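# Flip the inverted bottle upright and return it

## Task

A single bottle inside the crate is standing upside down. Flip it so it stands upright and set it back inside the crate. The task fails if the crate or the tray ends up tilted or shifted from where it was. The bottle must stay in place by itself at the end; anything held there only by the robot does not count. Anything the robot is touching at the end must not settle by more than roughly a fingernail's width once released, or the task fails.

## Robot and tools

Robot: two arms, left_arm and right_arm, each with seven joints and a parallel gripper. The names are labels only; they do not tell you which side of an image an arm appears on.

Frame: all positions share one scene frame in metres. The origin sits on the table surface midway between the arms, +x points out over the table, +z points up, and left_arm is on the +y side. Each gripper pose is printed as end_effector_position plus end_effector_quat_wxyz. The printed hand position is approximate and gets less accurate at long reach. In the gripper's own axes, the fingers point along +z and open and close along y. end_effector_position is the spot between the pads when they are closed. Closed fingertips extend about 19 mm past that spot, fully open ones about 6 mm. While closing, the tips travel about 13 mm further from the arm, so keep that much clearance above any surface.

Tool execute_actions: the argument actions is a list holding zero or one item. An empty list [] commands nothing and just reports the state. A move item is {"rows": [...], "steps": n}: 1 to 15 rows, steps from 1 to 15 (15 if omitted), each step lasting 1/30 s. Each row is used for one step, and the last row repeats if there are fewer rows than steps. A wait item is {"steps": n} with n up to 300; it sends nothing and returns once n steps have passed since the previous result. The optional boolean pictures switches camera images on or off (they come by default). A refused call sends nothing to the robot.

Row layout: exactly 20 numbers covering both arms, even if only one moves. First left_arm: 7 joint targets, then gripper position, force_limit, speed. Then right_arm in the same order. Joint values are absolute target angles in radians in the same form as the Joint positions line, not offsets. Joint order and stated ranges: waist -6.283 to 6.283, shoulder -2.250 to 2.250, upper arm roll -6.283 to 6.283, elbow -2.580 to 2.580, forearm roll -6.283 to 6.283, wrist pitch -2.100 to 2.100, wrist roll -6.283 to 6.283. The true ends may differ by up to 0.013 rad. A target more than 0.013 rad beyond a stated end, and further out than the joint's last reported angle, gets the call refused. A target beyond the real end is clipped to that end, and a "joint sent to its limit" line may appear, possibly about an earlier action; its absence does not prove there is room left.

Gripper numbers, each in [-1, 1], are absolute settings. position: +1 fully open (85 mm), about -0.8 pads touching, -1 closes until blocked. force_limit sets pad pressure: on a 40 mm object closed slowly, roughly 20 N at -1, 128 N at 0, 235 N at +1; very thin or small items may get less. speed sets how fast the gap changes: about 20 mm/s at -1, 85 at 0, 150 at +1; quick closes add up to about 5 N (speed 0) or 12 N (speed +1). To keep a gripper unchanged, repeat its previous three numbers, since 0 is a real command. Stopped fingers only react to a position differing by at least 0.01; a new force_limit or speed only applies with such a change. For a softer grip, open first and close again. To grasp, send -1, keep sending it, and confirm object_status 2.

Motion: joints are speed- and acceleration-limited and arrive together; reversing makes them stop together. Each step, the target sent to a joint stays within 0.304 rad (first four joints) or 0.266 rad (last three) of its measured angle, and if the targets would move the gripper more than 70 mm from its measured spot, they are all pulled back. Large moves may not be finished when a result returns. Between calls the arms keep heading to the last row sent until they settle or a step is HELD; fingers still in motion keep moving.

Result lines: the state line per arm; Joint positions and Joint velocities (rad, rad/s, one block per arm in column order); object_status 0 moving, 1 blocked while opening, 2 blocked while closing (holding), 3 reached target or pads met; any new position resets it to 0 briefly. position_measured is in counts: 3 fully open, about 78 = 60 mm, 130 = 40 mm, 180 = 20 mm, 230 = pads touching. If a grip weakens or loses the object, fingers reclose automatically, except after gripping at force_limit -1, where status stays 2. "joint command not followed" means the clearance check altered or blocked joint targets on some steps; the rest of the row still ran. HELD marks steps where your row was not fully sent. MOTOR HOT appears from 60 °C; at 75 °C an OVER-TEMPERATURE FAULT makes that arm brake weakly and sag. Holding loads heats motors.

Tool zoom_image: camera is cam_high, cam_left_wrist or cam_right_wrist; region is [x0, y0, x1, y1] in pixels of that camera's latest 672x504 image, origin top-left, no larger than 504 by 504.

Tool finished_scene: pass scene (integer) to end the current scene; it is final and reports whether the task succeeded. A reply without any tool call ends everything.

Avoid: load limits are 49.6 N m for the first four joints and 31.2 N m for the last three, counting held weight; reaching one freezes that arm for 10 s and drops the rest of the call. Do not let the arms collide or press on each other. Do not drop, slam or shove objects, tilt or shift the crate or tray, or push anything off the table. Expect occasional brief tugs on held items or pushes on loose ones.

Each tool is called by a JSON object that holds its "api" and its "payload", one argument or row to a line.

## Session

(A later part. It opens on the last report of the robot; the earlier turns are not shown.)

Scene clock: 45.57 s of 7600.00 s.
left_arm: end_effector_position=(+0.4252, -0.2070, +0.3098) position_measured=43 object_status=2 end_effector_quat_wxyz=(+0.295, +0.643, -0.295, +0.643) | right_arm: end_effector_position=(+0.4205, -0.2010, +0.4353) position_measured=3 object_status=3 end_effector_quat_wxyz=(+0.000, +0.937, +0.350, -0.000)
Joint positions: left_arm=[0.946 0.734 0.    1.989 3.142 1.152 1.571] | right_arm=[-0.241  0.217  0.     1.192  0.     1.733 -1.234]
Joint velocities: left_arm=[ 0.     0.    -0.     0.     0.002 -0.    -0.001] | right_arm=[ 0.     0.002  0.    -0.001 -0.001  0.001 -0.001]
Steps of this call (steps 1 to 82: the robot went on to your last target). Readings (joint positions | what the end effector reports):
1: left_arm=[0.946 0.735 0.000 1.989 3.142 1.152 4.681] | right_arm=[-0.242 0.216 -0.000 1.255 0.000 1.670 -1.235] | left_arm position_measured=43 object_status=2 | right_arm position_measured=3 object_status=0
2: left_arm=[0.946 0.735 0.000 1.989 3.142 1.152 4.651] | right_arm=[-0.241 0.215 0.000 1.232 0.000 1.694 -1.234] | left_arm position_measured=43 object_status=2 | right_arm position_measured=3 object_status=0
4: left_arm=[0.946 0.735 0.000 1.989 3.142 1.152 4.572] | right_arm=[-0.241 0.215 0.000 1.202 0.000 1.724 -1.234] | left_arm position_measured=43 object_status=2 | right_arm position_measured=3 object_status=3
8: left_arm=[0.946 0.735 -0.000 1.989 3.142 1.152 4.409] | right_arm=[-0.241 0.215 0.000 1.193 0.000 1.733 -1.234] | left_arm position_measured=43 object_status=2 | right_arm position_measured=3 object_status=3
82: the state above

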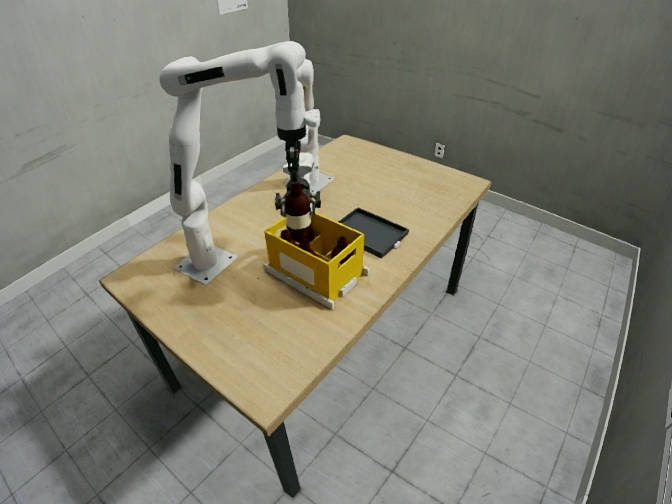

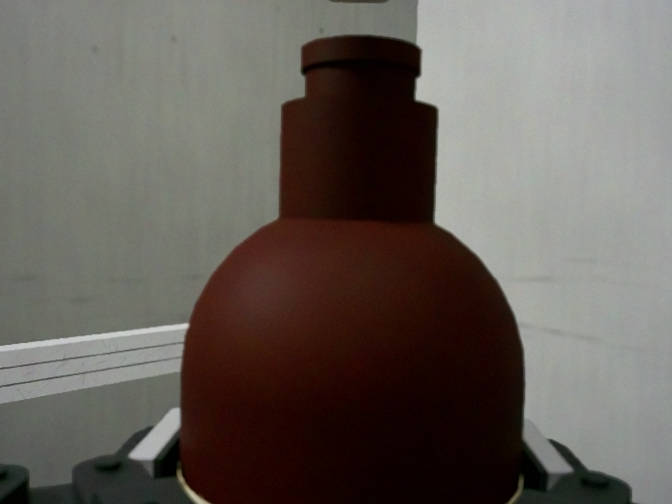

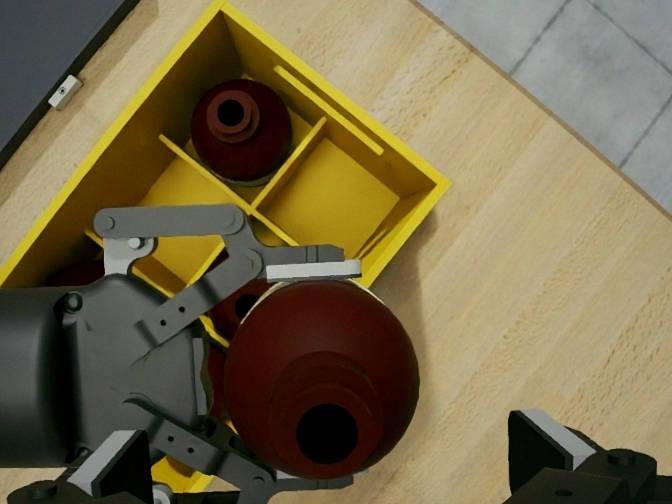

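{"api": "execute_actions", "payload": {
  "actions": [
    {"rows": [[0.9462,0.7345,0,1.9887,3.1416,1.1524,1.571,-1,0,-0.5,-0.241,0.213,0,1.212,0,1.7166,-1.234,0.3,0,0.3],[0.9462,0.7345,0,1.9887,3.1416,1.1524,1.571,-1,0,-0.5,-0.241,0.2101,0,1.2325,0,1.699,-1.234,0.3,0,0.3],[0.9462,0.7345,0,1.9887,3.1416,1.1524,1.571,-1,0,-0.5,-0.241,0.2084,0,1.2536,0,1.6796,-1.234,0.3,0,0.3],[0.9462,0.7345,0,1.9887,3.1416,1.1524,1.571,-1,0,-0.5,-0.241,0.2069,0,1.2745,0,1.6602,-1.234,0.3,0,0.3],[0.9462,0.7345,0,1.9887,3.1416,1.1524,1.571,-1,0,-0.5,-0.241,0.2057,0,1.2951,0,1.6408,-1.234,0.3,0,0.3],[0.9462,0.7345,0,1.9887,3.1416,1.1524,1.571,-1,0,-0.5,-0.241,0.2048,0,1.3154,0,1.6214,-1.234,0.3,0,0.3],[0.9462,0.7345,0,1.9887,3.1416,1.1524,1.571,-1,0,-0.5,-0.241,0.2042,0,1.3355,0,1.6019,-1.234,0.3,0,0.3],[0.9462,0.7345,0,1.9887,3.1416,1.1524,1.571,-1,0,-0.5,-0.241,0.2039,0,1.3522,0,1.5855,-1.234,0.3,0,0.3]], "steps": 14}
  ]
}}

Scene clock: 49.40 s of 7600.00 s.
left_arm: end_effector_position=(+0.4252, -0.2070, +0.3098) position_measured=43 object_status=2 end_effector_quat_wxyz=(+0.295, +0.643, -0.295, +0.643) | right_arm: end_effector_position=(+0.4198, -0.2012, +0.3900) position_measured=89 object_status=0 end_effector_quat_wxyz=(+0.000, +0.937, +0.350, -0.000)
Joint positions: left_arm=[0.946 0.735 0.    1.989 3.142 1.152 1.571] | right_arm=[-0.241  0.205 -0.     1.351 -0.     1.586 -1.234]
Joint velocities: left_arm=[-0.    -0.    -0.     0.     0.001 -0.    -0.   ] | right_arm=[ 0.001 -0.007 -0.002  0.015  0.    -0.004  0.   ]
Steps of this call (steps 1 to 30: the robot went on to your last target; steps 31 to 90: nothing new was sent; then 0.37 s passed at rest; steps 91 to 104: all 14 steps of this action). Readings (joint positions | what the end effector reports):
91: left_arm=[0.946 0.735 0.000 1.989 3.142 1.152 1.571] | right_arm=[-0.241 0.216 -0.000 1.193 0.000 1.732 -1.234] | left_arm position_measured=43 object_status=2 | right_arm position_measured=3 object_status=0
92: left_arm=[0.946 0.735 -0.000 1.989 3.142 1.152 1.571] | right_arm=[-0.241 0.215 -0.000 1.198 0.000 1.728 -1.234] | left_arm position_measured=43 object_status=2 | right_arm position_measured=5 object_status=0
94: left_arm=[0.946 0.735 0.000 1.989 3.142 1.152 1.571] | right_arm=[-0.241 0.210 0.000 1.225 -0.000 1.706 -1.234] | left_arm position_measured=43 object_status=2 | right_arm position_measured=18 object_status=0
98: left_arm=[0.946 0.735 0.000 1.989 3.142 1.152 1.571] | right_arm=[-0.241 0.205 0.000 1.301 0.000 1.635 -1.234] | left_arm position_measured=43 object_status=2 | right_arm position_measured=53 object_status=0
104: the state above

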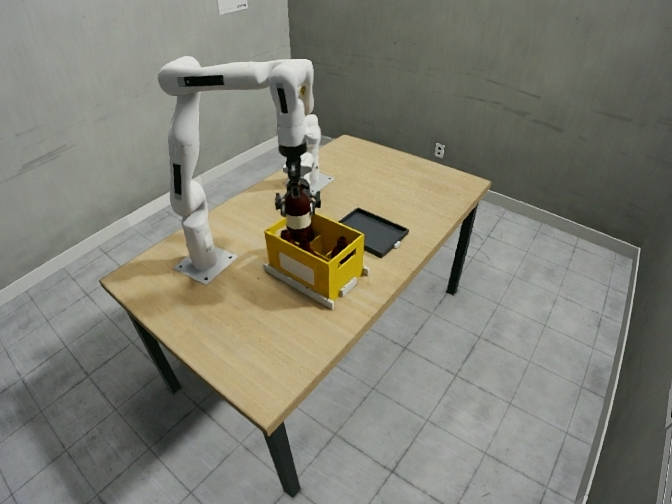

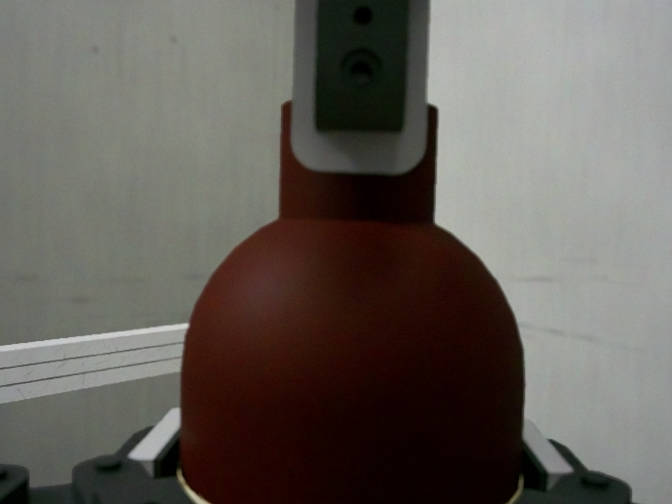

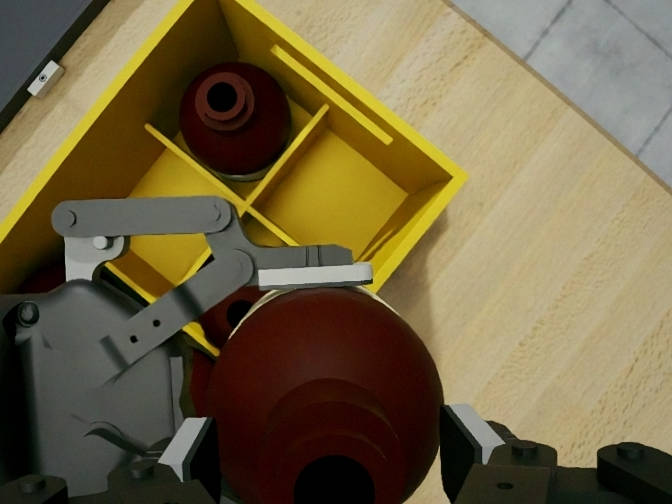

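{"api": "execute_actions", "payload": {
  "actions": []
}}

Scene clock: 52.83 s of 7600.00 s.
left_arm: end_effector_position=(+0.4252, -0.2070, +0.3098) position_measured=43 object_status=2 end_effector_quat_wxyz=(+0.295, +0.643, -0.295, +0.643) | right_arm: end_effector_position=(+0.4195, -0.2014, +0.3902) position_measured=91 object_status=3 end_effector_quat_wxyz=(+0.000, +0.937, +0.350, -0.000)
Joint positions: left_arm=[ 0.946  0.735 -0.     1.989  3.142  1.152  1.571] | right_arm=[-0.241  0.204  0.     1.352  0.     1.585 -1.234]
Joint velocities: left_arm=[ 0.     0.    -0.     0.     0.001 -0.003 -0.   ] | right_arm=[-0.001 -0.002  0.001 -0.     0.    -0.001 -0.   ]
Steps of this call (steps 1 to 15: the robot went on to your last target; steps 16 to 90: nothing new was sent; then 0.43 s passed at rest). Readings (joint positions | what the end effector reports):
1: left_arm=[0.946 0.735 0.000 1.989 3.142 1.152 1.571] | right_arm=[-0.241 0.205 -0.000 1.352 -0.000 1.586 -1.234] | left_arm position_measured=43 object_status=2 | right_arm position_measured=90 object_status=0
2: left_arm=[0.946 0.735 0.000 1.989 3.142 1.152 1.571] | right_arm=[-0.241 0.205 -0.000 1.352 -0.000 1.586 -1.234] | left_arm position_measured=43 object_status=2 | right_arm position_measured=91 object_status=0
4: left_arm=[0.946 0.735 0.000 1.989 3.142 1.152 1.571] | right_arm=[-0.241 0.204 0.000 1.352 0.000 1.586 -1.234] | left_arm position_measured=43 object_status=2 | right_arm position_measured=91 object_status=0
8: left_arm=[0.946 0.735 0.000 1.989 3.142 1.152 1.571] | right_arm=[-0.241 0.204 0.000 1.352 0.000 1.586 -1.234] | left_arm position_measured=43 object_status=2 | right_arm position_measured=91 object_status=0
90: the state above
All arms were judged still, so your last target was given up. Only a new action makes them travel on or press farther. Fingers that are still opening or closing keep moving.

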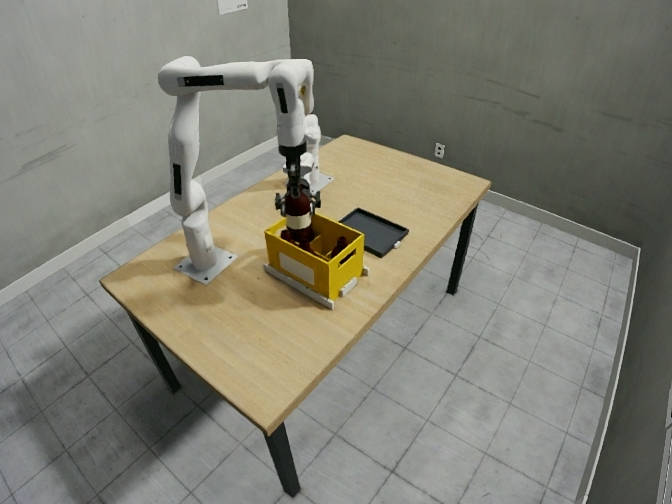

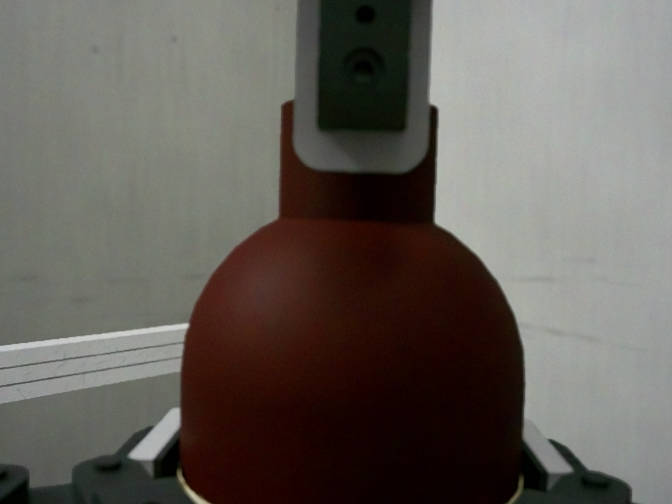

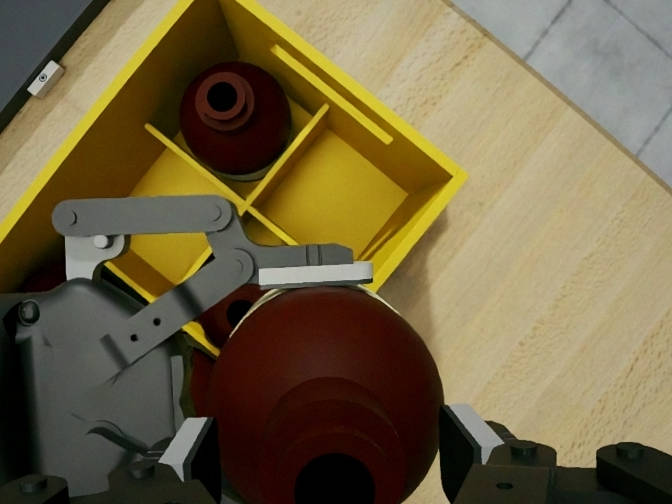

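{"api": "execute_actions", "payload": {
  "actions": [
    {"rows": [[0.9462,0.7345,0,1.9887,3.1416,1.1524,1.571,-1,0,-0.5,-0.241,0.2039,0,1.3522,0,1.5855,-1.234,-1,0,-0.3]], "steps": 15}
  ],
  "pictures": false
}}

{"api": "execute_actions", "payload": {
  "actions": [
    {"steps": 8}
  ],
  "pictures": false
}}

Scene clock: 53.93 s of 7600.00 s.
left_arm: end_effector_position=(+0.4252, -0.2069, +0.3096) position_measured=43 object_status=2 end_effector_quat_wxyz=(+0.295, +0.643, -0.295, +0.642) | right_arm: end_effector_position=(+0.4195, -0.2014, +0.3903) position_measured=151 object_status=0 end_effector_quat_wxyz=(-0.000, +0.937, +0.350, +0.000)
Joint positions: left_arm=[ 0.946  0.735 -0.     1.989  3.142  1.152  1.571] | right_arm=[-0.241  0.204  0.     1.352 -0.     1.586 -1.234]
Joint velocities: left_arm=[-0.     0.     0.    -0.    -0.002  0.    -0.   ] | right_arm=[-0.    -0.    -0.    -0.    -0.001  0.001  0.   ]
Steps of this call (steps 1 to 18: nothing new was sent; steps 19 to 33: all 15 steps of this action). Readings (joint positions | what the end effector reports):
19: left_arm=[0.946 0.735 0.000 1.989 3.142 1.152 1.571] | right_arm=[-0.241 0.204 0.000 1.352 0.000 1.585 -1.234] | left_arm position_measured=43 object_status=2 | right_arm position_measured=91 object_status=0
20: left_arm=[0.946 0.735 0.000 1.989 3.142 1.152 1.571] | right_arm=[-0.241 0.204 0.000 1.352 0.000 1.585 -1.234] | left_arm position_measured=43 object_status=2 | right_arm position_measured=92 object_status=0
22: left_arm=[0.946 0.735 0.000 1.989 3.142 1.152 1.571] | right_arm=[-0.241 0.204 -0.000 1.352 0.000 1.585 -1.234] | left_arm position_measured=43 object_status=2 | right_arm position_measured=100 object_status=0
26: left_arm=[0.946 0.735 0.000 1.989 3.142 1.152 1.571] | right_arm=[-0.241 0.204 0.000 1.352 0.000 1.585 -1.234] | left_arm position_measured=43 object_status=2 | right_arm position_measured=122 object_status=0
33: the state above

Scene clock: 54.20 s of 7600.00 s.
left_arm: end_effector_position=(+0.4252, -0.2069, +0.3096) position_measured=43 object_status=2 end_effector_quat_wxyz=(+0.295, +0.643, -0.295, +0.642) | right_arm: end_effector_position=(+0.4195, -0.2014, +0.3903) position_measured=151 object_status=2 end_effector_quat_wxyz=(-0.000, +0.937, +0.350, +0.000)
Joint positions: left_arm=[ 0.946  0.735 -0.     1.989  3.142  1.152  1.571] | right_arm=[-0.241  0.204  0.     1.352 -0.     1.586 -1.234]
Joint velocities: left_arm=[-0.     0.    -0.    -0.     0.    -0.002 -0.   ] | right_arm=[ 0.    -0.     0.001 -0.     0.001  0.001 -0.   ]
Steps of this call (steps 1 to 8: the robot went on to your last target). Readings (joint positions | what the end effector reports):
1: left_arm=[0.946 0.735 -0.000 1.989 3.142 1.152 1.571] | right_arm=[-0.241 0.204 0.000 1.352 -0.000 1.586 -1.234] | left_arm position_measured=43 object_status=2 | right_arm position_measured=151 object_status=0
2: left_arm=[0.946 0.735 -0.000 1.989 3.142 1.152 1.571] | right_arm=[-0.241 0.204 0.000 1.352 -0.000 1.586 -1.234] | left_arm position_measured=43 object_status=2 | right_arm position_measured=151 object_status=0
4: left_arm=[0.946 0.735 -0.000 1.989 3.142 1.152 1.571] | right_arm=[-0.241 0.204 0.000 1.352 -0.000 1.586 -1.234] | left_arm position_measured=43 object_status=2 | right_arm position_measured=151 object_status=2
8: the state above

{"api": "execute_actions", "payload": {
  "actions": [
    {"rows": [[0.9462,0.7345,0,1.9887,3.1416,1.1524,1.571,1,0,0.3,-0.241,0.2039,0,1.3522,0,1.5855,-1.234,-1,0,-0.3],[0.9462,0.7345,0,1.9887,3.1416,1.1524,1.571,1,0,0.3,-0.241,0.2039,0,1.3522,0,1.5855,-1.234,-1,0,-0.3],[0.9462,0.7345,0,1.9887,3.1416,1.1524,1.571,1,0,0.3,-0.241,0.2039,0,1.3522,0,1.5855,-1.234,-1,0,-0.3],[0.9462,0.7345,0,1.9887,3.1416,1.1524,1.571,1,0,0.3,-0.241,0.2039,0,1.3522,0,1.5855,-1.234,-1,0,-0.3],[0.9462,0.7345,0,1.9887,3.1416,1.1524,1.571,1,0,0.3,-0.241,0.2039,0,1.3522,0,1.5855,-1.234,-1,0,-0.3],[0.9462,0.7345,0,1.9887,3.1416,1.1524,1.571,1,0,0.3,-0.241,0.2039,0,1.3522,0,1.5855,-1.234,-1,0,-0.3],[0.9462,0.7345,0,1.9887,3.1416,1.1524,1.571,1,0,0.3,-0.241,0.2039,0,1.3522,0,1.5855,-1.234,-1,0,-0.3],[0.9462,0.6707,0,2.2186,3.1416,1.3185,1.571,1,0,0.3,-0.241,0.2039,0,1.3522,0,1.5855,-1.234,-1,0,-0.3]], "steps": 15}
  ],
  "pictures": false
}}

{"api": "execute_actions", "payload": {
  "actions": [
    {"rows": [[0.9462,0.637,0,2.41,3.1416,1.476,1.571,1,0,0.3,-0.241,0.2039,0,1.3522,0,1.5855,-1.234,-1,0,-0.3]], "steps": 12}
  ]
}}

Scene clock: 56.43 s of 7600.00 s.
left_arm: end_effector_position=(+0.3964, -0.1733, +0.3104) position_measured=3 object_status=0 end_effector_quat_wxyz=(+0.295, +0.642, -0.295, +0.643) | right_arm: end_effector_position=(+0.4195, -0.2014, +0.3902) position_measured=151 object_status=2 end_effector_quat_wxyz=(+0.000, +0.937, +0.350, -0.000)
Joint positions: left_arm=[ 0.946  0.692 -0.     2.136  3.142  1.259  1.571] | right_arm=[-0.241  0.204  0.     1.352 -0.     1.585 -1.234]
Joint velocities: left_arm=[ 0.002 -0.214  0.001  0.886  0.001  0.646 -0.   ] | right_arm=[ 0.     0.    -0.002  0.     0.002  0.001 -0.002]
Steps of this call (steps 1 to 15: the robot went on to your last target; steps 16 to 52: nothing new was sent; steps 53 to 67: all 15 steps of this action). Readings (joint positions | what the end effector reports):
53: left_arm=[0.946 0.735 -0.000 1.989 3.142 1.152 1.571] | right_arm=[-0.241 0.204 0.000 1.352 -0.000 1.586 -1.234] | left_arm position_measured=43 object_status=0 | right_arm position_measured=151 object_status=2
54: left_arm=[0.946 0.735 -0.000 1.989 3.142 1.152 1.571] | right_arm=[-0.241 0.204 -0.000 1.352 -0.001 1.586 -1.234] | left_arm position_measured=42 object_status=0 | right_arm position_measured=151 object_status=2
56: left_arm=[0.946 0.734 -0.000 1.988 3.142 1.154 1.571] | right_arm=[-0.241 0.204 -0.000 1.353 -0.000 1.586 -1.234] | left_arm position_measured=28 object_status=0 | right_arm position_measured=151 object_status=2
60: left_arm=[0.946 0.733 0.000 1.989 3.142 1.153 1.571] | right_arm=[-0.241 0.204 0.000 1.352 0.000 1.585 -1.234] | left_arm position_measured=5 object_status=0 | right_arm position_measured=151 object_status=2
67: the state above

Scene clock: 56.83 s of 7600.00 s.
left_arm: end_effector_position=(+0.3408, -0.1089, +0.3093) position_measured=3 object_status=3 end_effector_quat_wxyz=(+0.295, +0.643, -0.295, +0.642) | right_arm: end_effector_position=(+0.4195, -0.2014, +0.3902) position_measured=151 object_status=2 end_effector_quat_wxyz=(+0.000, +0.937, +0.350, -0.000)
Joint positions: left_arm=[0.946 0.639 0.    2.409 3.142 1.476 1.571] | right_arm=[-0.241  0.204  0.     1.352  0.     1.585 -1.234]
Joint velocities: left_arm=[-0.001 -0.013 -0.001  0.017 -0.     0.012  0.   ] | right_arm=[-0.001  0.001 -0.003 -0.     0.     0.    -0.001]
Steps of this call (steps 1 to 12: all 12 steps of this action). Readings (joint positions | what the end effector reports):
1: left_arm=[0.946 0.685 0.000 2.165 3.142 1.280 1.571] | right_arm=[-0.241 0.204 0.000 1.352 0.000 1.585 -1.234] | left_arm position_measured=3 object_status=0 | right_arm position_measured=151 object_status=2
2: left_arm=[0.946 0.677 -0.000 2.197 3.142 1.303 1.571] | right_arm=[-0.241 0.204 0.000 1.352 -0.000 1.585 -1.234] | left_arm position_measured=3 object_status=3 | right_arm position_measured=151 object_status=2
4: left_arm=[0.946 0.663 -0.000 2.273 3.142 1.362 1.571] | right_arm=[-0.241 0.204 0.000 1.352 0.000 1.585 -1.234] | left_arm position_measured=3 object_status=3 | right_arm position_measured=151 object_status=2
8: left_arm=[0.946 0.643 0.000 2.384 3.142 1.454 1.571] | right_arm=[-0.241 0.204 -0.000 1.352 0.000 1.585 -1.234] | left_arm position_measured=3 object_status=3 | right_arm position_measured=151 object_status=2
12: the state above

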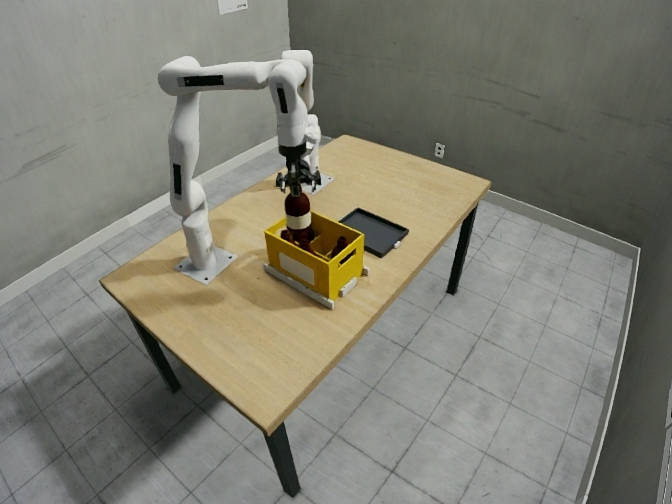

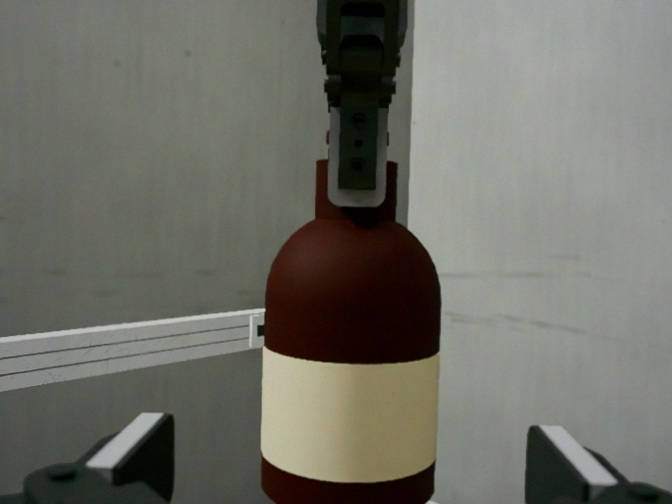

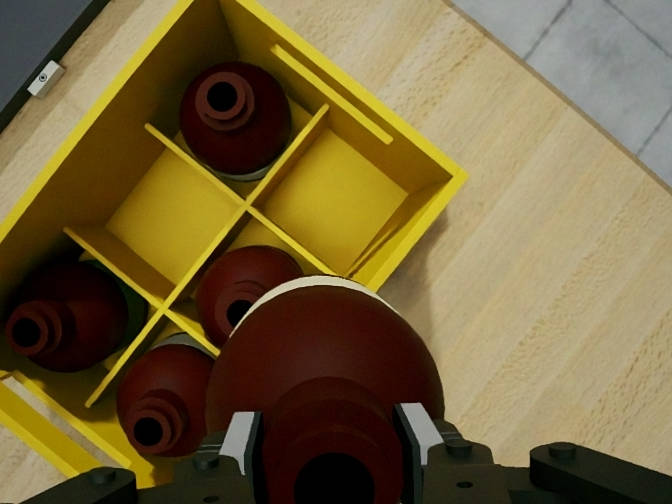

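{"api": "execute_actions", "payload": {
  "actions": [
    {"rows": [[0.3,0.637,0,2.41,3.1416,1.476,1.571,1,0,0.3,-0.241,0.2039,0,1.3522,0,1.5855,-1.234,-1,0,-0.3]], "steps": 12}
  ],
  "pictures": false
}}

{"api": "execute_actions", "payload": {
  "actions": [
    {"rows": [[0.3,0.637,0,2.41,3.1416,1.476,1.571,1,0,0.3,-0.520,0.3151,0,1.3940,0,1.4325,-0.676,-1,0,-0.3]], "steps": 15}
  ],
  "pictures": false
}}

{"api": "execute_actions", "payload": {
  "actions": [
    {"steps": 10}
  ]
}}

Scene clock: 58.60 s of 7600.00 s.
left_arm: end_effector_position=(+0.4462, -0.0008, +0.3101) position_measured=3 object_status=3 end_effector_quat_wxyz=(+0.211, +0.675, -0.211, +0.675) | right_arm: end_effector_position=(+0.4195, -0.2014, +0.3902) position_measured=151 object_status=2 end_effector_quat_wxyz=(+0.000, +0.937, +0.350, -0.000)
Joint positions: left_arm=[0.69  0.637 0.001 2.41  3.141 1.476 1.571] | right_arm=[-0.241  0.204  0.     1.352  0.     1.585 -1.234]
Joint velocities: left_arm=[-0.833  0.    -0.002 -0.001  0.002  0.001  0.   ] | right_arm=[-0.     0.    -0.001 -0.     0.001  0.    -0.001]
Steps of this call (steps 1 to 15: the robot went on to your last target; steps 16 to 41: nothing new was sent; steps 42 to 53: all 12 steps of this action). Readings (joint positions | what the end effector reports):
42: left_arm=[0.945 0.637 0.000 2.410 3.141 1.476 1.571] | right_arm=[-0.241 0.204 0.000 1.352 0.000 1.585 -1.234] | left_arm position_measured=3 object_status=3 | right_arm position_measured=151 object_status=2
43: left_arm=[0.937 0.637 0.001 2.410 3.141 1.476 1.571] | right_arm=[-0.241 0.204 0.000 1.352 0.000 1.585 -1.234] | left_arm position_measured=3 object_status=3 | right_arm position_measured=151 object_status=2
45: left_arm=[0.907 0.637 0.002 2.410 3.140 1.476 1.571] | right_arm=[-0.241 0.204 0.000 1.352 0.000 1.585 -1.234] | left_arm position_measured=3 object_status=3 | right_arm position_measured=151 object_status=2
49: left_arm=[0.801 0.637 0.001 2.410 3.141 1.476 1.571] | right_arm=[-0.241 0.204 -0.000 1.352 0.000 1.585 -1.234] | left_arm position_measured=3 object_status=3 | right_arm position_measured=151 object_status=2
53: the state above

Scene clock: 59.10 s of 7600.00 s.
left_arm: end_effector_position=(+0.5443, +0.1991, +0.3100) position_measured=3 object_status=3 end_effector_quat_wxyz=(+0.080, +0.703, -0.080, +0.703) | right_arm: end_effector_position=(+0.4082, -0.0890, +0.3366) position_measured=151 object_status=2 end_effector_quat_wxyz=(-0.000, +0.765, +0.644, +0.000)
Joint positions: left_arm=[ 0.314  0.637 -0.002  2.41   3.143  1.476  1.571] | right_arm=[-0.49   0.304 -0.     1.39  -0.     1.448 -0.799]
Joint velocities: left_arm=[-0.207 -0.    -0.004  0.002  0.002  0.001  0.   ] | right_arm=[-0.294  0.113  0.01   0.042  0.006 -0.152  1.215]
Steps of this call (steps 1 to 15: all 15 steps of this action). Readings (joint positions | what the end effector reports):
1: left_arm=[0.662 0.637 0.001 2.410 3.141 1.476 1.571] | right_arm=[-0.243 0.204 0.000 1.352 0.000 1.585 -1.233] | left_arm position_measured=3 object_status=3 | right_arm position_measured=151 object_status=2
2: left_arm=[0.634 0.637 0.001 2.410 3.141 1.476 1.571] | right_arm=[-0.250 0.207 0.002 1.353 0.001 1.583 -1.229] | left_arm position_measured=3 object_status=3 | right_arm position_measured=151 object_status=2
4: left_arm=[0.578 0.637 0.000 2.409 3.141 1.476 1.571] | right_arm=[-0.280 0.218 0.003 1.357 0.002 1.568 -1.203] | left_arm position_measured=3 object_status=3 | right_arm position_measured=151 object_status=2
8: left_arm=[0.467 0.637 0.000 2.409 3.141 1.476 1.571] | right_arm=[-0.387 0.261 0.001 1.373 0.000 1.508 -1.083] | left_arm position_measured=3 object_status=3 | right_arm position_measured=151 object_status=2
15: the state above

Scene clock: 59.43 s of 7600.00 s.
left_arm: end_effector_position=(+0.5460, +0.2056, +0.3100) position_measured=3 object_status=3 end_effector_quat_wxyz=(+0.076, +0.703, -0.076, +0.703) | right_arm: end_effector_position=(+0.4041, -0.0760, +0.3303) position_measured=151 object_status=2 end_effector_quat_wxyz=(+0.000, +0.714, +0.700, +0.000)
Joint positions: left_arm=[ 0.301  0.637 -0.     2.41   3.142  1.476  1.571] | right_arm=[-0.519  0.315 -0.     1.394 -0.     1.432 -0.676]
Joint velocities: left_arm=[-0.008 -0.     0.     0.    -0.     0.     0.   ] | right_arm=[-0.008 -0.001  0.    -0.    -0.001  0.     0.001]
Steps of this call (steps 1 to 10: the robot went on to your last target). Readings (joint positions | what the end effector reports):
1: left_arm=[0.310 0.637 -0.002 2.410 3.143 1.476 1.571] | right_arm=[-0.499 0.307 -0.000 1.391 0.000 1.443 -0.759] | left_arm position_measured=3 object_status=3 | right_arm position_measured=151 object_status=2
2: left_arm=[0.309 0.637 -0.001 2.410 3.142 1.476 1.571] | right_arm=[-0.507 0.311 -0.000 1.392 -0.000 1.438 -0.723] | left_arm position_measured=3 object_status=3 | right_arm position_measured=151 object_status=2
4: left_arm=[0.305 0.637 -0.000 2.410 3.142 1.476 1.571] | right_arm=[-0.515 0.314 -0.001 1.394 -0.001 1.433 -0.682] | left_arm position_measured=3 object_status=3 | right_arm position_measured=151 object_status=2
8: left_arm=[0.302 0.637 -0.000 2.410 3.142 1.476 1.571] | right_arm=[-0.518 0.315 -0.000 1.394 0.000 1.432 -0.676] | left_arm position_measured=3 object_status=3 | right_arm position_measured=151 object_status=2
10: the state above

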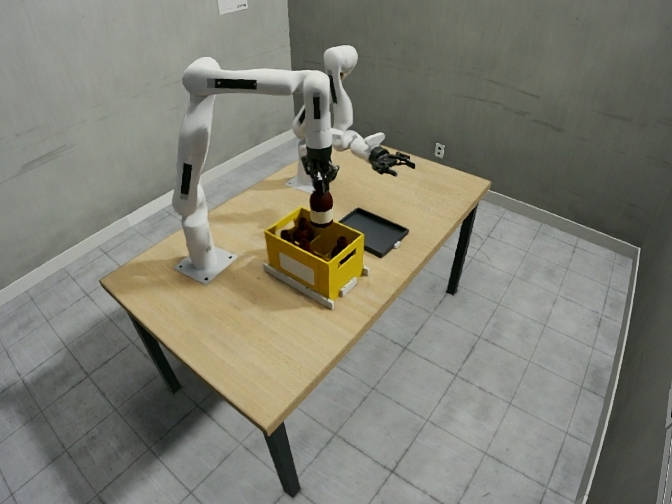

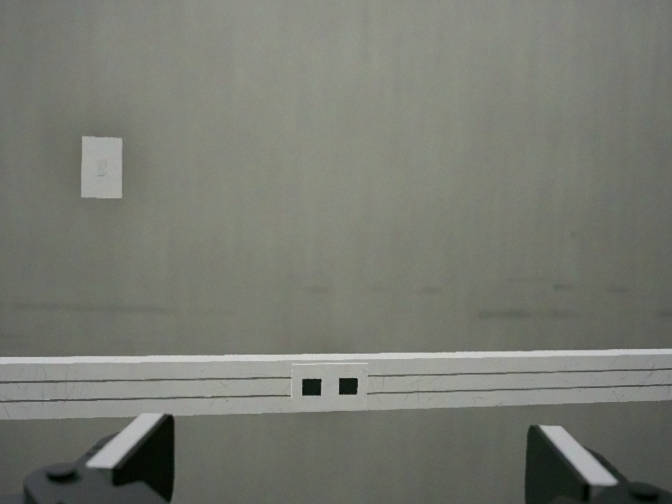

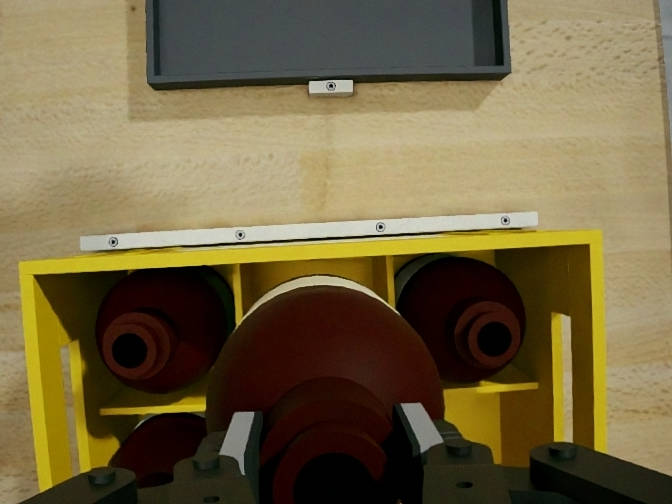

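{"api": "execute_actions", "payload": {
  "actions": [
    {"rows": [[0.3,0.637,0,2.41,3.1416,1.476,1.571,1,0,0.3,-0.5264,0.3120,0,1.4180,0,1.4116,-0.682,-1,0,-0.3],[0.3,0.637,0,2.41,3.1416,1.476,1.571,1,0,0.3,-0.5264,0.3147,0,1.4431,0,1.3838,-0.682,-1,0,-0.3],[0.3,0.637,0,2.41,3.1416,1.476,1.571,1,0,0.3,-0.5264,0.3147,0,1.4431,0,1.3838,-0.682,-1,0,-0.3],[0.3,0.637,0,2.41,3.1416,1.476,1.571,1,0,0.3,-0.5264,0.3194,0,1.4687,0,1.3535,-0.682,-1,0,-0.3],[0.3,0.637,0,2.41,3.1416,1.476,1.571,1,0,0.3,-0.5264,0.3249,0,1.4935,0,1.3232,-0.682,-1,0,-0.3],[0.3,0.637,0,2.41,3.1416,1.476,1.571,1,0,0.3,-0.5264,0.3310,0,1.5176,0,1.2930,-0.682,-1,0,-0.3],[0.3,0.637,0,2.41,3.1416,1.476,1.571,1,0,0.3,-0.5264,0.3379,0,1.5408,0,1.2629,-0.682,-1,0,-0.3],[0.3,0.637,0,2.41,3.1416,1.476,1.571,1,0,0.3,-0.5264,0.3454,0,1.5632,0,1.2330,-0.682,-1,0,-0.3],[0.3,0.637,0,2.41,3.1416,1.476,1.571,1,0,0.3,-0.5264,0.3537,0,1.5849,0,1.2030,-0.682,-1,0,-0.3],[0.3,0.637,0,2.41,3.1416,1.476,1.571,1,0,0.3,-0.5264,0.3617,0,1.6037,0,1.1762,-0.682,-1,0,-0.3]], "steps": 15}
  ]
}}

Scene clock: 66.23 s of 7600.00 s.
left_arm: end_effector_position=(+0.5462, +0.2061, +0.3100) position_measured=3 object_status=3 end_effector_quat_wxyz=(+0.076, +0.703, -0.076, +0.703) | right_arm: end_effector_position=(+0.4003, -0.0748, +0.2466) position_measured=151 object_status=2 end_effector_quat_wxyz=(+0.000, +0.713, +0.701, +0.000)
Joint positions: left_arm=[0.3   0.637 0.    2.41  3.142 1.476 1.571] | right_arm=[-0.526  0.362 -0.     1.602  0.     1.177 -0.682]
Joint velocities: left_arm=[ 0.    -0.     0.     0.    -0.001 -0.    -0.   ] | right_arm=[-0.     0.002 -0.     0.027  0.001 -0.043  0.001]
Steps of this call (steps 1 to 30: the robot went on to your last target; steps 31 to 90: nothing new was sent; then 3.30 s passed at rest; steps 91 to 105: all 15 steps of this action). Readings (joint positions | what the end effector reports):
91: left_arm=[0.300 0.637 0.000 2.410 3.142 1.476 1.571] | right_arm=[-0.520 0.315 0.000 1.395 0.000 1.432 -0.676] | left_arm position_measured=3 object_status=3 | right_arm position_measured=151 object_status=2
92: left_arm=[0.300 0.637 0.000 2.410 3.142 1.476 1.571] | right_arm=[-0.522 0.314 0.000 1.400 0.000 1.427 -0.677] | left_arm position_measured=3 object_status=3 | right_arm position_measured=151 object_status=2
94: left_arm=[0.300 0.637 0.000 2.410 3.142 1.476 1.571] | right_arm=[-0.525 0.313 0.000 1.426 -0.000 1.403 -0.681] | left_arm position_measured=3 object_status=3 | right_arm position_measured=151 object_status=2
98: left_arm=[0.300 0.637 0.000 2.410 3.142 1.476 1.571] | right_arm=[-0.526 0.325 -0.000 1.501 -0.000 1.313 -0.682] | left_arm position_measured=3 object_status=3 | right_arm position_measured=151 object_status=2
105: the state above

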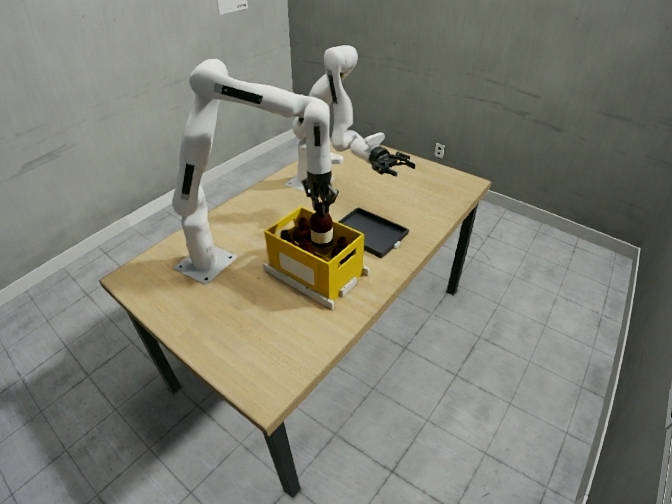

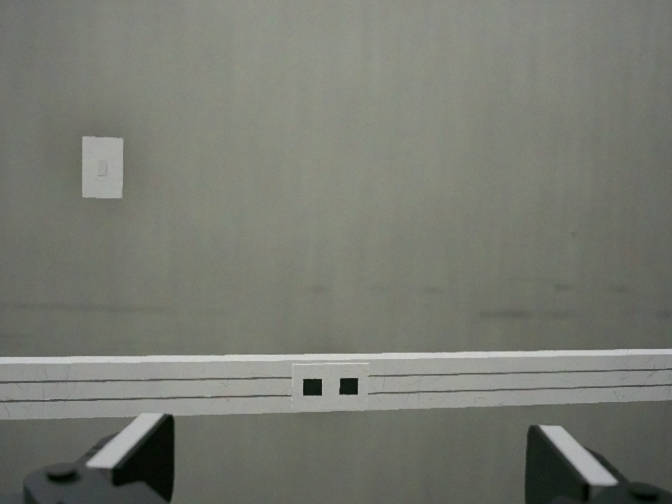

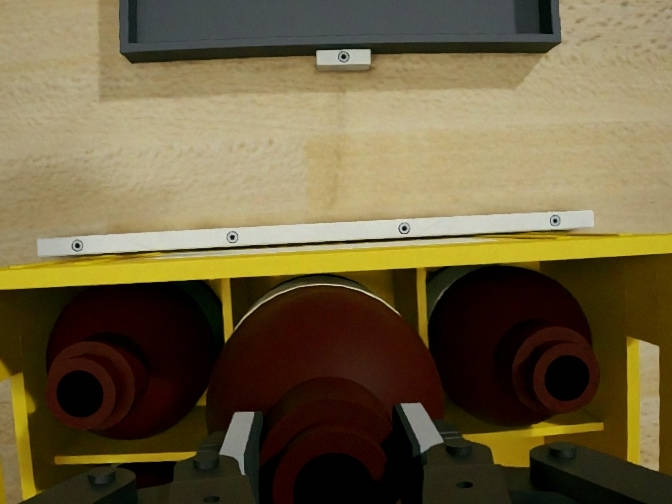

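{"api": "zoom_image", "payload": {
  "camera": "cam_right_wrist",
  "region": [180, 230, 480, 430]
}}

Region (180, 230, 480, 430) of cam_right_wrist's 672x504 image, scaled by 1.680.

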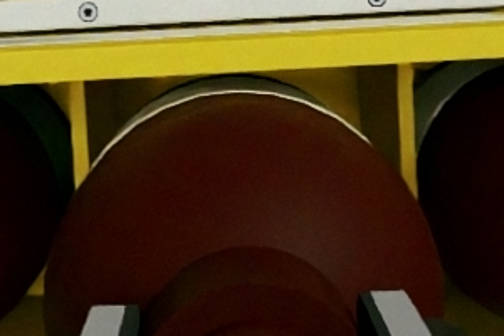

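{"api": "execute_actions", "payload": {
  "actions": [
    {"rows": [[0.3,0.637,0,2.41,3.1416,1.476,1.571,1,0,0.3,-0.5188,0.3647,0,1.5992,0,1.1777,-0.675,-1,0,-0.3],[0.3,0.637,0,2.41,3.1416,1.476,1.571,1,0,0.3,-0.5188,0.3647,0,1.5992,0,1.1777,-0.675,-1,0,-0.3],[0.3,0.637,0,2.41,3.1416,1.476,1.571,1,0,0.3,-0.5188,0.3684,0,1.6074,0,1.1658,-0.675,-1,0,-0.3],[0.3,0.637,0,2.41,3.1416,1.476,1.571,1,0,0.3,-0.5188,0.3722,0,1.6155,0,1.1539,-0.675,-1,0,-0.3],[0.3,0.637,0,2.41,3.1416,1.476,1.571,1,0,0.3,-0.5188,0.3761,0,1.6234,0,1.1421,-0.675,-1,0,-0.3],[0.3,0.637,0,2.41,3.1416,1.476,1.571,1,0,0.3,-0.5188,0.3800,0,1.6313,0,1.1303,-0.675,-1,0,-0.3],[0.3,0.637,0,2.41,3.1416,1.476,1.571,1,0,0.3,-0.5188,0.3841,0,1.6390,0,1.1185,-0.675,-1,0,-0.3],[0.3,0.637,0,2.41,3.1416,1.476,1.571,1,0,0.3,-0.5188,0.3883,0,1.6466,0,1.1067,-0.675,-1,0,-0.3],[0.3,0.637,0,2.41,3.1416,1.476,1.571,1,0,0.3,-0.5188,0.3927,0,1.6541,0,1.0948,-0.675,-1,0,-0.3],[0.3,0.637,0,2.41,3.1416,1.476,1.571,1,0,0.3,-0.5188,0.3971,0,1.6615,0,1.0830,-0.675,-1,0,-0.3],[0.3,0.637,0,2.41,3.1416,1.476,1.571,1,0,0.3,-0.5188,0.4016,0,1.6687,0,1.0713,-0.675,-1,0,-0.3],[0.3,0.637,0,2.41,3.1416,1.476,1.571,1,0,0.3,-0.5188,0.4062,0,1.6759,0,1.0595,-0.675,-1,0,-0.3]], "steps": 15}
  ]
}}

Scene clock: 72.73 s of 7600.00 s.
left_arm: end_effector_position=(+0.5462, +0.2061, +0.3100) position_measured=3 object_status=3 end_effector_quat_wxyz=(+0.076, +0.703, -0.076, +0.703) | right_arm: end_effector_position=(+0.4031, -0.0769, +0.2067) position_measured=151 object_status=2 end_effector_quat_wxyz=(+0.000, +0.713, +0.701, +0.000)
Joint positions: left_arm=[0.3   0.637 0.    2.41  3.142 1.476 1.571] | right_arm=[-0.519  0.405 -0.     1.675  0.     1.06  -0.675]
Joint velocities: left_arm=[-0.     0.    -0.     0.     0.002 -0.     0.   ] | right_arm=[ 0.     0.002  0.002  0.013  0.002 -0.027  0.   ]
Steps of this call (steps 1 to 15: the robot went on to your last target; steps 16 to 90: nothing new was sent; then 3.00 s passed at rest; steps 91 to 105: all 15 steps of this action). Readings (joint positions | what the end effector reports):
91: left_arm=[0.300 0.637 0.000 2.410 3.142 1.476 1.571] | right_arm=[-0.525 0.362 -0.000 1.603 -0.000 1.176 -0.681] | left_arm position_measured=3 object_status=3 | right_arm position_measured=151 object_status=2
92: left_arm=[0.300 0.637 0.000 2.410 3.142 1.476 1.571] | right_arm=[-0.520 0.364 -0.001 1.601 -0.001 1.177 -0.678] | left_arm position_measured=3 object_status=3 | right_arm position_measured=151 object_status=2
94: left_arm=[0.300 0.637 0.000 2.410 3.142 1.476 1.571] | right_arm=[-0.519 0.367 0.001 1.604 0.001 1.170 -0.675] | left_arm position_measured=3 object_status=3 | right_arm position_measured=151 object_status=2
98: left_arm=[0.300 0.637 0.000 2.410 3.142 1.476 1.571] | right_arm=[-0.519 0.381 -0.000 1.633 -0.000 1.127 -0.675] | left_arm position_measured=3 object_status=3 | right_arm position_measured=151 object_status=2
105: the state above

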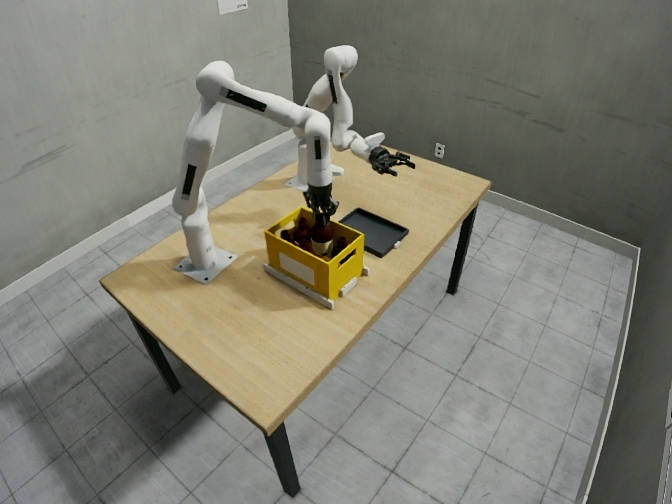

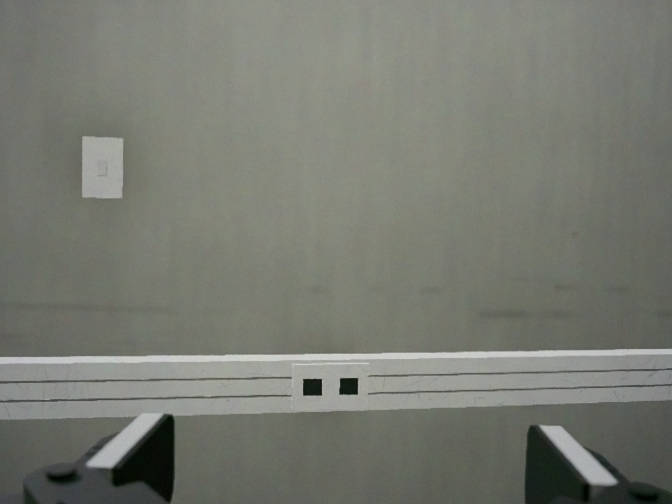

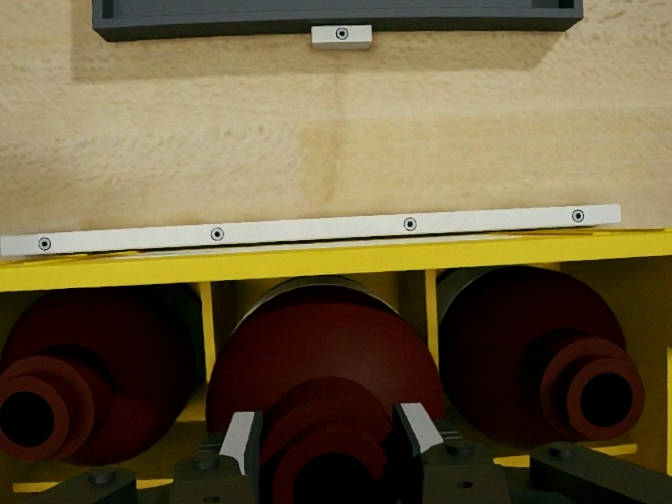

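Inside the cell cleanly. Continue down.

{"api": "execute_actions", "payload": {
  "actions": [
    {"rows": [[0.3,0.637,0,2.41,3.1416,1.476,1.571,1,0,0.3,-0.5188,0.4110,0,1.6829,0,1.0477,-0.675,-1,0,-0.3],[0.3,0.637,0,2.41,3.1416,1.476,1.571,1,0,0.3,-0.5188,0.4158,0,1.6898,0,1.0360,-0.675,-1,0,-0.3],[0.3,0.637,0,2.41,3.1416,1.476,1.571,1,0,0.3,-0.5188,0.4258,0,1.7032,0,1.0126,-0.675,-1,0,-0.3],[0.3,0.637,0,2.41,3.1416,1.476,1.571,1,0,0.3,-0.5188,0.4361,0,1.7162,0,0.9893,-0.675,-1,0,-0.3],[0.3,0.637,0,2.41,3.1416,1.476,1.571,1,0,0.3,-0.5188,0.4455,0,1.7272,0,0.9689,-0.675,-1,0,-0.3],[0.3,0.637,0,2.41,3.1416,1.476,1.571,1,0,0.3,-0.5188,0.4552,0,1.7378,0,0.9486,-0.675,-1,0,-0.3],[0.3,0.637,0,2.41,3.1416,1.476,1.571,1,0,0.3,-0.5188,0.4610,0,1.7438,0,0.9368,-0.675,-1,0,-0.3],[0.3,0.637,0,2.41,3.1416,1.476,1.571,1,0,0.3,-0.5188,0.4651,0,1.7481,0,0.9284,-0.675,-1,0,-0.3],[0.3,0.637,0,2.41,3.1416,1.476,1.571,1,0,0.3,-0.5188,0.4681,0,1.7510,0,0.9225,-0.675,-1,0,-0.3],[0.3,0.637,0,2.41,3.1416,1.476,1.571,1,0,0.3,-0.5188,0.4703,0,1.7531,0,0.9182,-0.675,-1,0,-0.3],[0.3,0.637,0,2.41,3.1416,1.476,1.571,1,0,0.3,-0.5188,0.4722,0,1.7550,0,0.9144,-0.675,-1,0,-0.3],[0.3,0.637,0,2.41,3.1416,1.476,1.571,1,0,0.3,-0.5188,0.4740,0,1.7567,0,0.9109,-0.675,-1,0,-0.3],[0.3,0.637,0,2.41,3.1416,1.476,1.571,1,0,0.3,-0.5188,0.4755,0,1.7581,0,0.9080,-0.675,-1,0,-0.3],[0.3,0.637,0,2.41,3.1416,1.476,1.571,1,0,0.3,-0.5188,0.4770,0,1.7594,0,0.9052,-0.675,-1,0,-0.3],[0.3,0.637,0,2.41,3.1416,1.476,1.571,1,0,0.3,-0.5188,0.4785,0,1.7608,0,0.9023,-0.675,-1,0,-0.3]], "steps": 15}
  ],
  "pictures": false
}}

{"api": "execute_actions", "payload": {
  "actions": [
    {"rows": [[0.3,0.637,0,2.41,3.1416,1.476,1.571,1,0,0.3,-0.5188,0.4800,0,1.7622,0,0.8994,-0.675,-1,0,-0.3],[0.3,0.637,0,2.41,3.1416,1.476,1.571,1,0,0.3,-0.5188,0.4815,0,1.7635,0,0.8966,-0.675,-1,0,-0.3],[0.3,0.637,0,2.41,3.1416,1.476,1.571,1,0,0.3,-0.5188,0.4830,0,1.7649,0,0.8937,-0.675,-1,0,-0.3],[0.3,0.637,0,2.41,3.1416,1.476,1.571,1,0,0.3,-0.5188,0.4845,0,1.7662,0,0.8909,-0.675,-1,0,-0.3]], "steps": 8}
  ],
  "pictures": false
}}

Scene clock: 76.50 s of 7600.00 s.
left_arm: end_effector_position=(+0.5462, +0.2061, +0.3100) position_measured=3 object_status=3 end_effector_quat_wxyz=(+0.076, +0.703, -0.076, +0.703) | right_arm: end_effector_position=(+0.4032, -0.0768, +0.1536) position_measured=151 object_status=2 end_effector_quat_wxyz=(+0.000, +0.714, +0.701, +0.000)
Joint positions: left_arm=[0.3   0.637 0.    2.41  3.142 1.476 1.571] | right_arm=[-0.519  0.476 -0.     1.759  0.     0.906 -0.675]
Joint velocities: left_arm=[-0.    -0.     0.    -0.    -0.001  0.    -0.   ] | right_arm=[ 0.     0.049  0.     0.043 -0.    -0.086 -0.   ]
Steps of this call (steps 1 to 15: the robot went on to your last target; steps 16 to 90: nothing new was sent; then 0.27 s passed at rest; steps 91 to 105: all 15 steps of this action). Readings (joint positions | what the end effector reports):
91: left_arm=[0.300 0.637 0.000 2.410 3.142 1.476 1.571] | right_arm=[-0.519 0.407 0.000 1.677 -0.000 1.058 -0.675] | left_arm position_measured=3 object_status=3 | right_arm position_measured=151 object_status=2
92: left_arm=[0.300 0.637 0.000 2.410 3.142 1.476 1.571] | right_arm=[-0.519 0.410 0.000 1.681 -0.000 1.051 -0.675] | left_arm position_measured=3 object_status=3 | right_arm position_measured=151 object_status=2
94: left_arm=[0.300 0.637 -0.000 2.410 3.142 1.476 1.571] | right_arm=[-0.519 0.421 0.000 1.695 0.000 1.026 -0.675] | left_arm position_measured=3 object_status=3 | right_arm position_measured=151 object_status=2
98: left_arm=[0.300 0.637 0.000 2.410 3.142 1.476 1.571] | right_arm=[-0.519 0.455 -0.000 1.736 0.000 0.951 -0.675] | left_arm position_measured=3 object_status=3 | right_arm position_measured=151 object_status=2
105: the state above

Scene clock: 76.77 s of 7600.00 s.
left_arm: end_effector_position=(+0.5462, +0.2061, +0.3100) position_measured=3 object_status=3 end_effector_quat_wxyz=(+0.076, +0.703, -0.076, +0.703) | right_arm: end_effector_position=(+0.4035, -0.0766, +0.1493) position_measured=151 object_status=2 end_effector_quat_wxyz=(+0.000, +0.714, +0.701, +0.001)
Joint positions: left_arm=[0.3   0.637 0.    2.41  3.142 1.476 1.571] | right_arm=[-0.519  0.483  0.     1.765 -0.     0.891 -0.675]
Joint velocities: left_arm=[ 0.    -0.     0.     0.    -0.     0.001 -0.   ] | right_arm=[ 0.    -0.002  0.002  0.001 -0.001 -0.001  0.001]
Steps of this call (steps 1 to 8: all 8 steps of this action). Readings (joint positions | what the end effector reports):
1: left_arm=[0.300 0.637 0.000 2.410 3.142 1.476 1.571] | right_arm=[-0.519 0.478 -0.000 1.760 0.000 0.903 -0.675] | left_arm position_measured=3 object_status=3 | right_arm position_measured=151 object_status=2
2: left_arm=[0.300 0.637 0.000 2.410 3.142 1.476 1.571] | right_arm=[-0.519 0.479 -0.000 1.762 0.000 0.900 -0.675] | left_arm position_measured=3 object_status=3 | right_arm position_measured=151 object_status=2
4: left_arm=[0.300 0.637 0.000 2.410 3.142 1.476 1.571] | right_arm=[-0.519 0.483 -0.000 1.765 -0.000 0.894 -0.675] | left_arm position_measured=3 object_status=3 | right_arm position_measured=151 object_status=2
8: the state above


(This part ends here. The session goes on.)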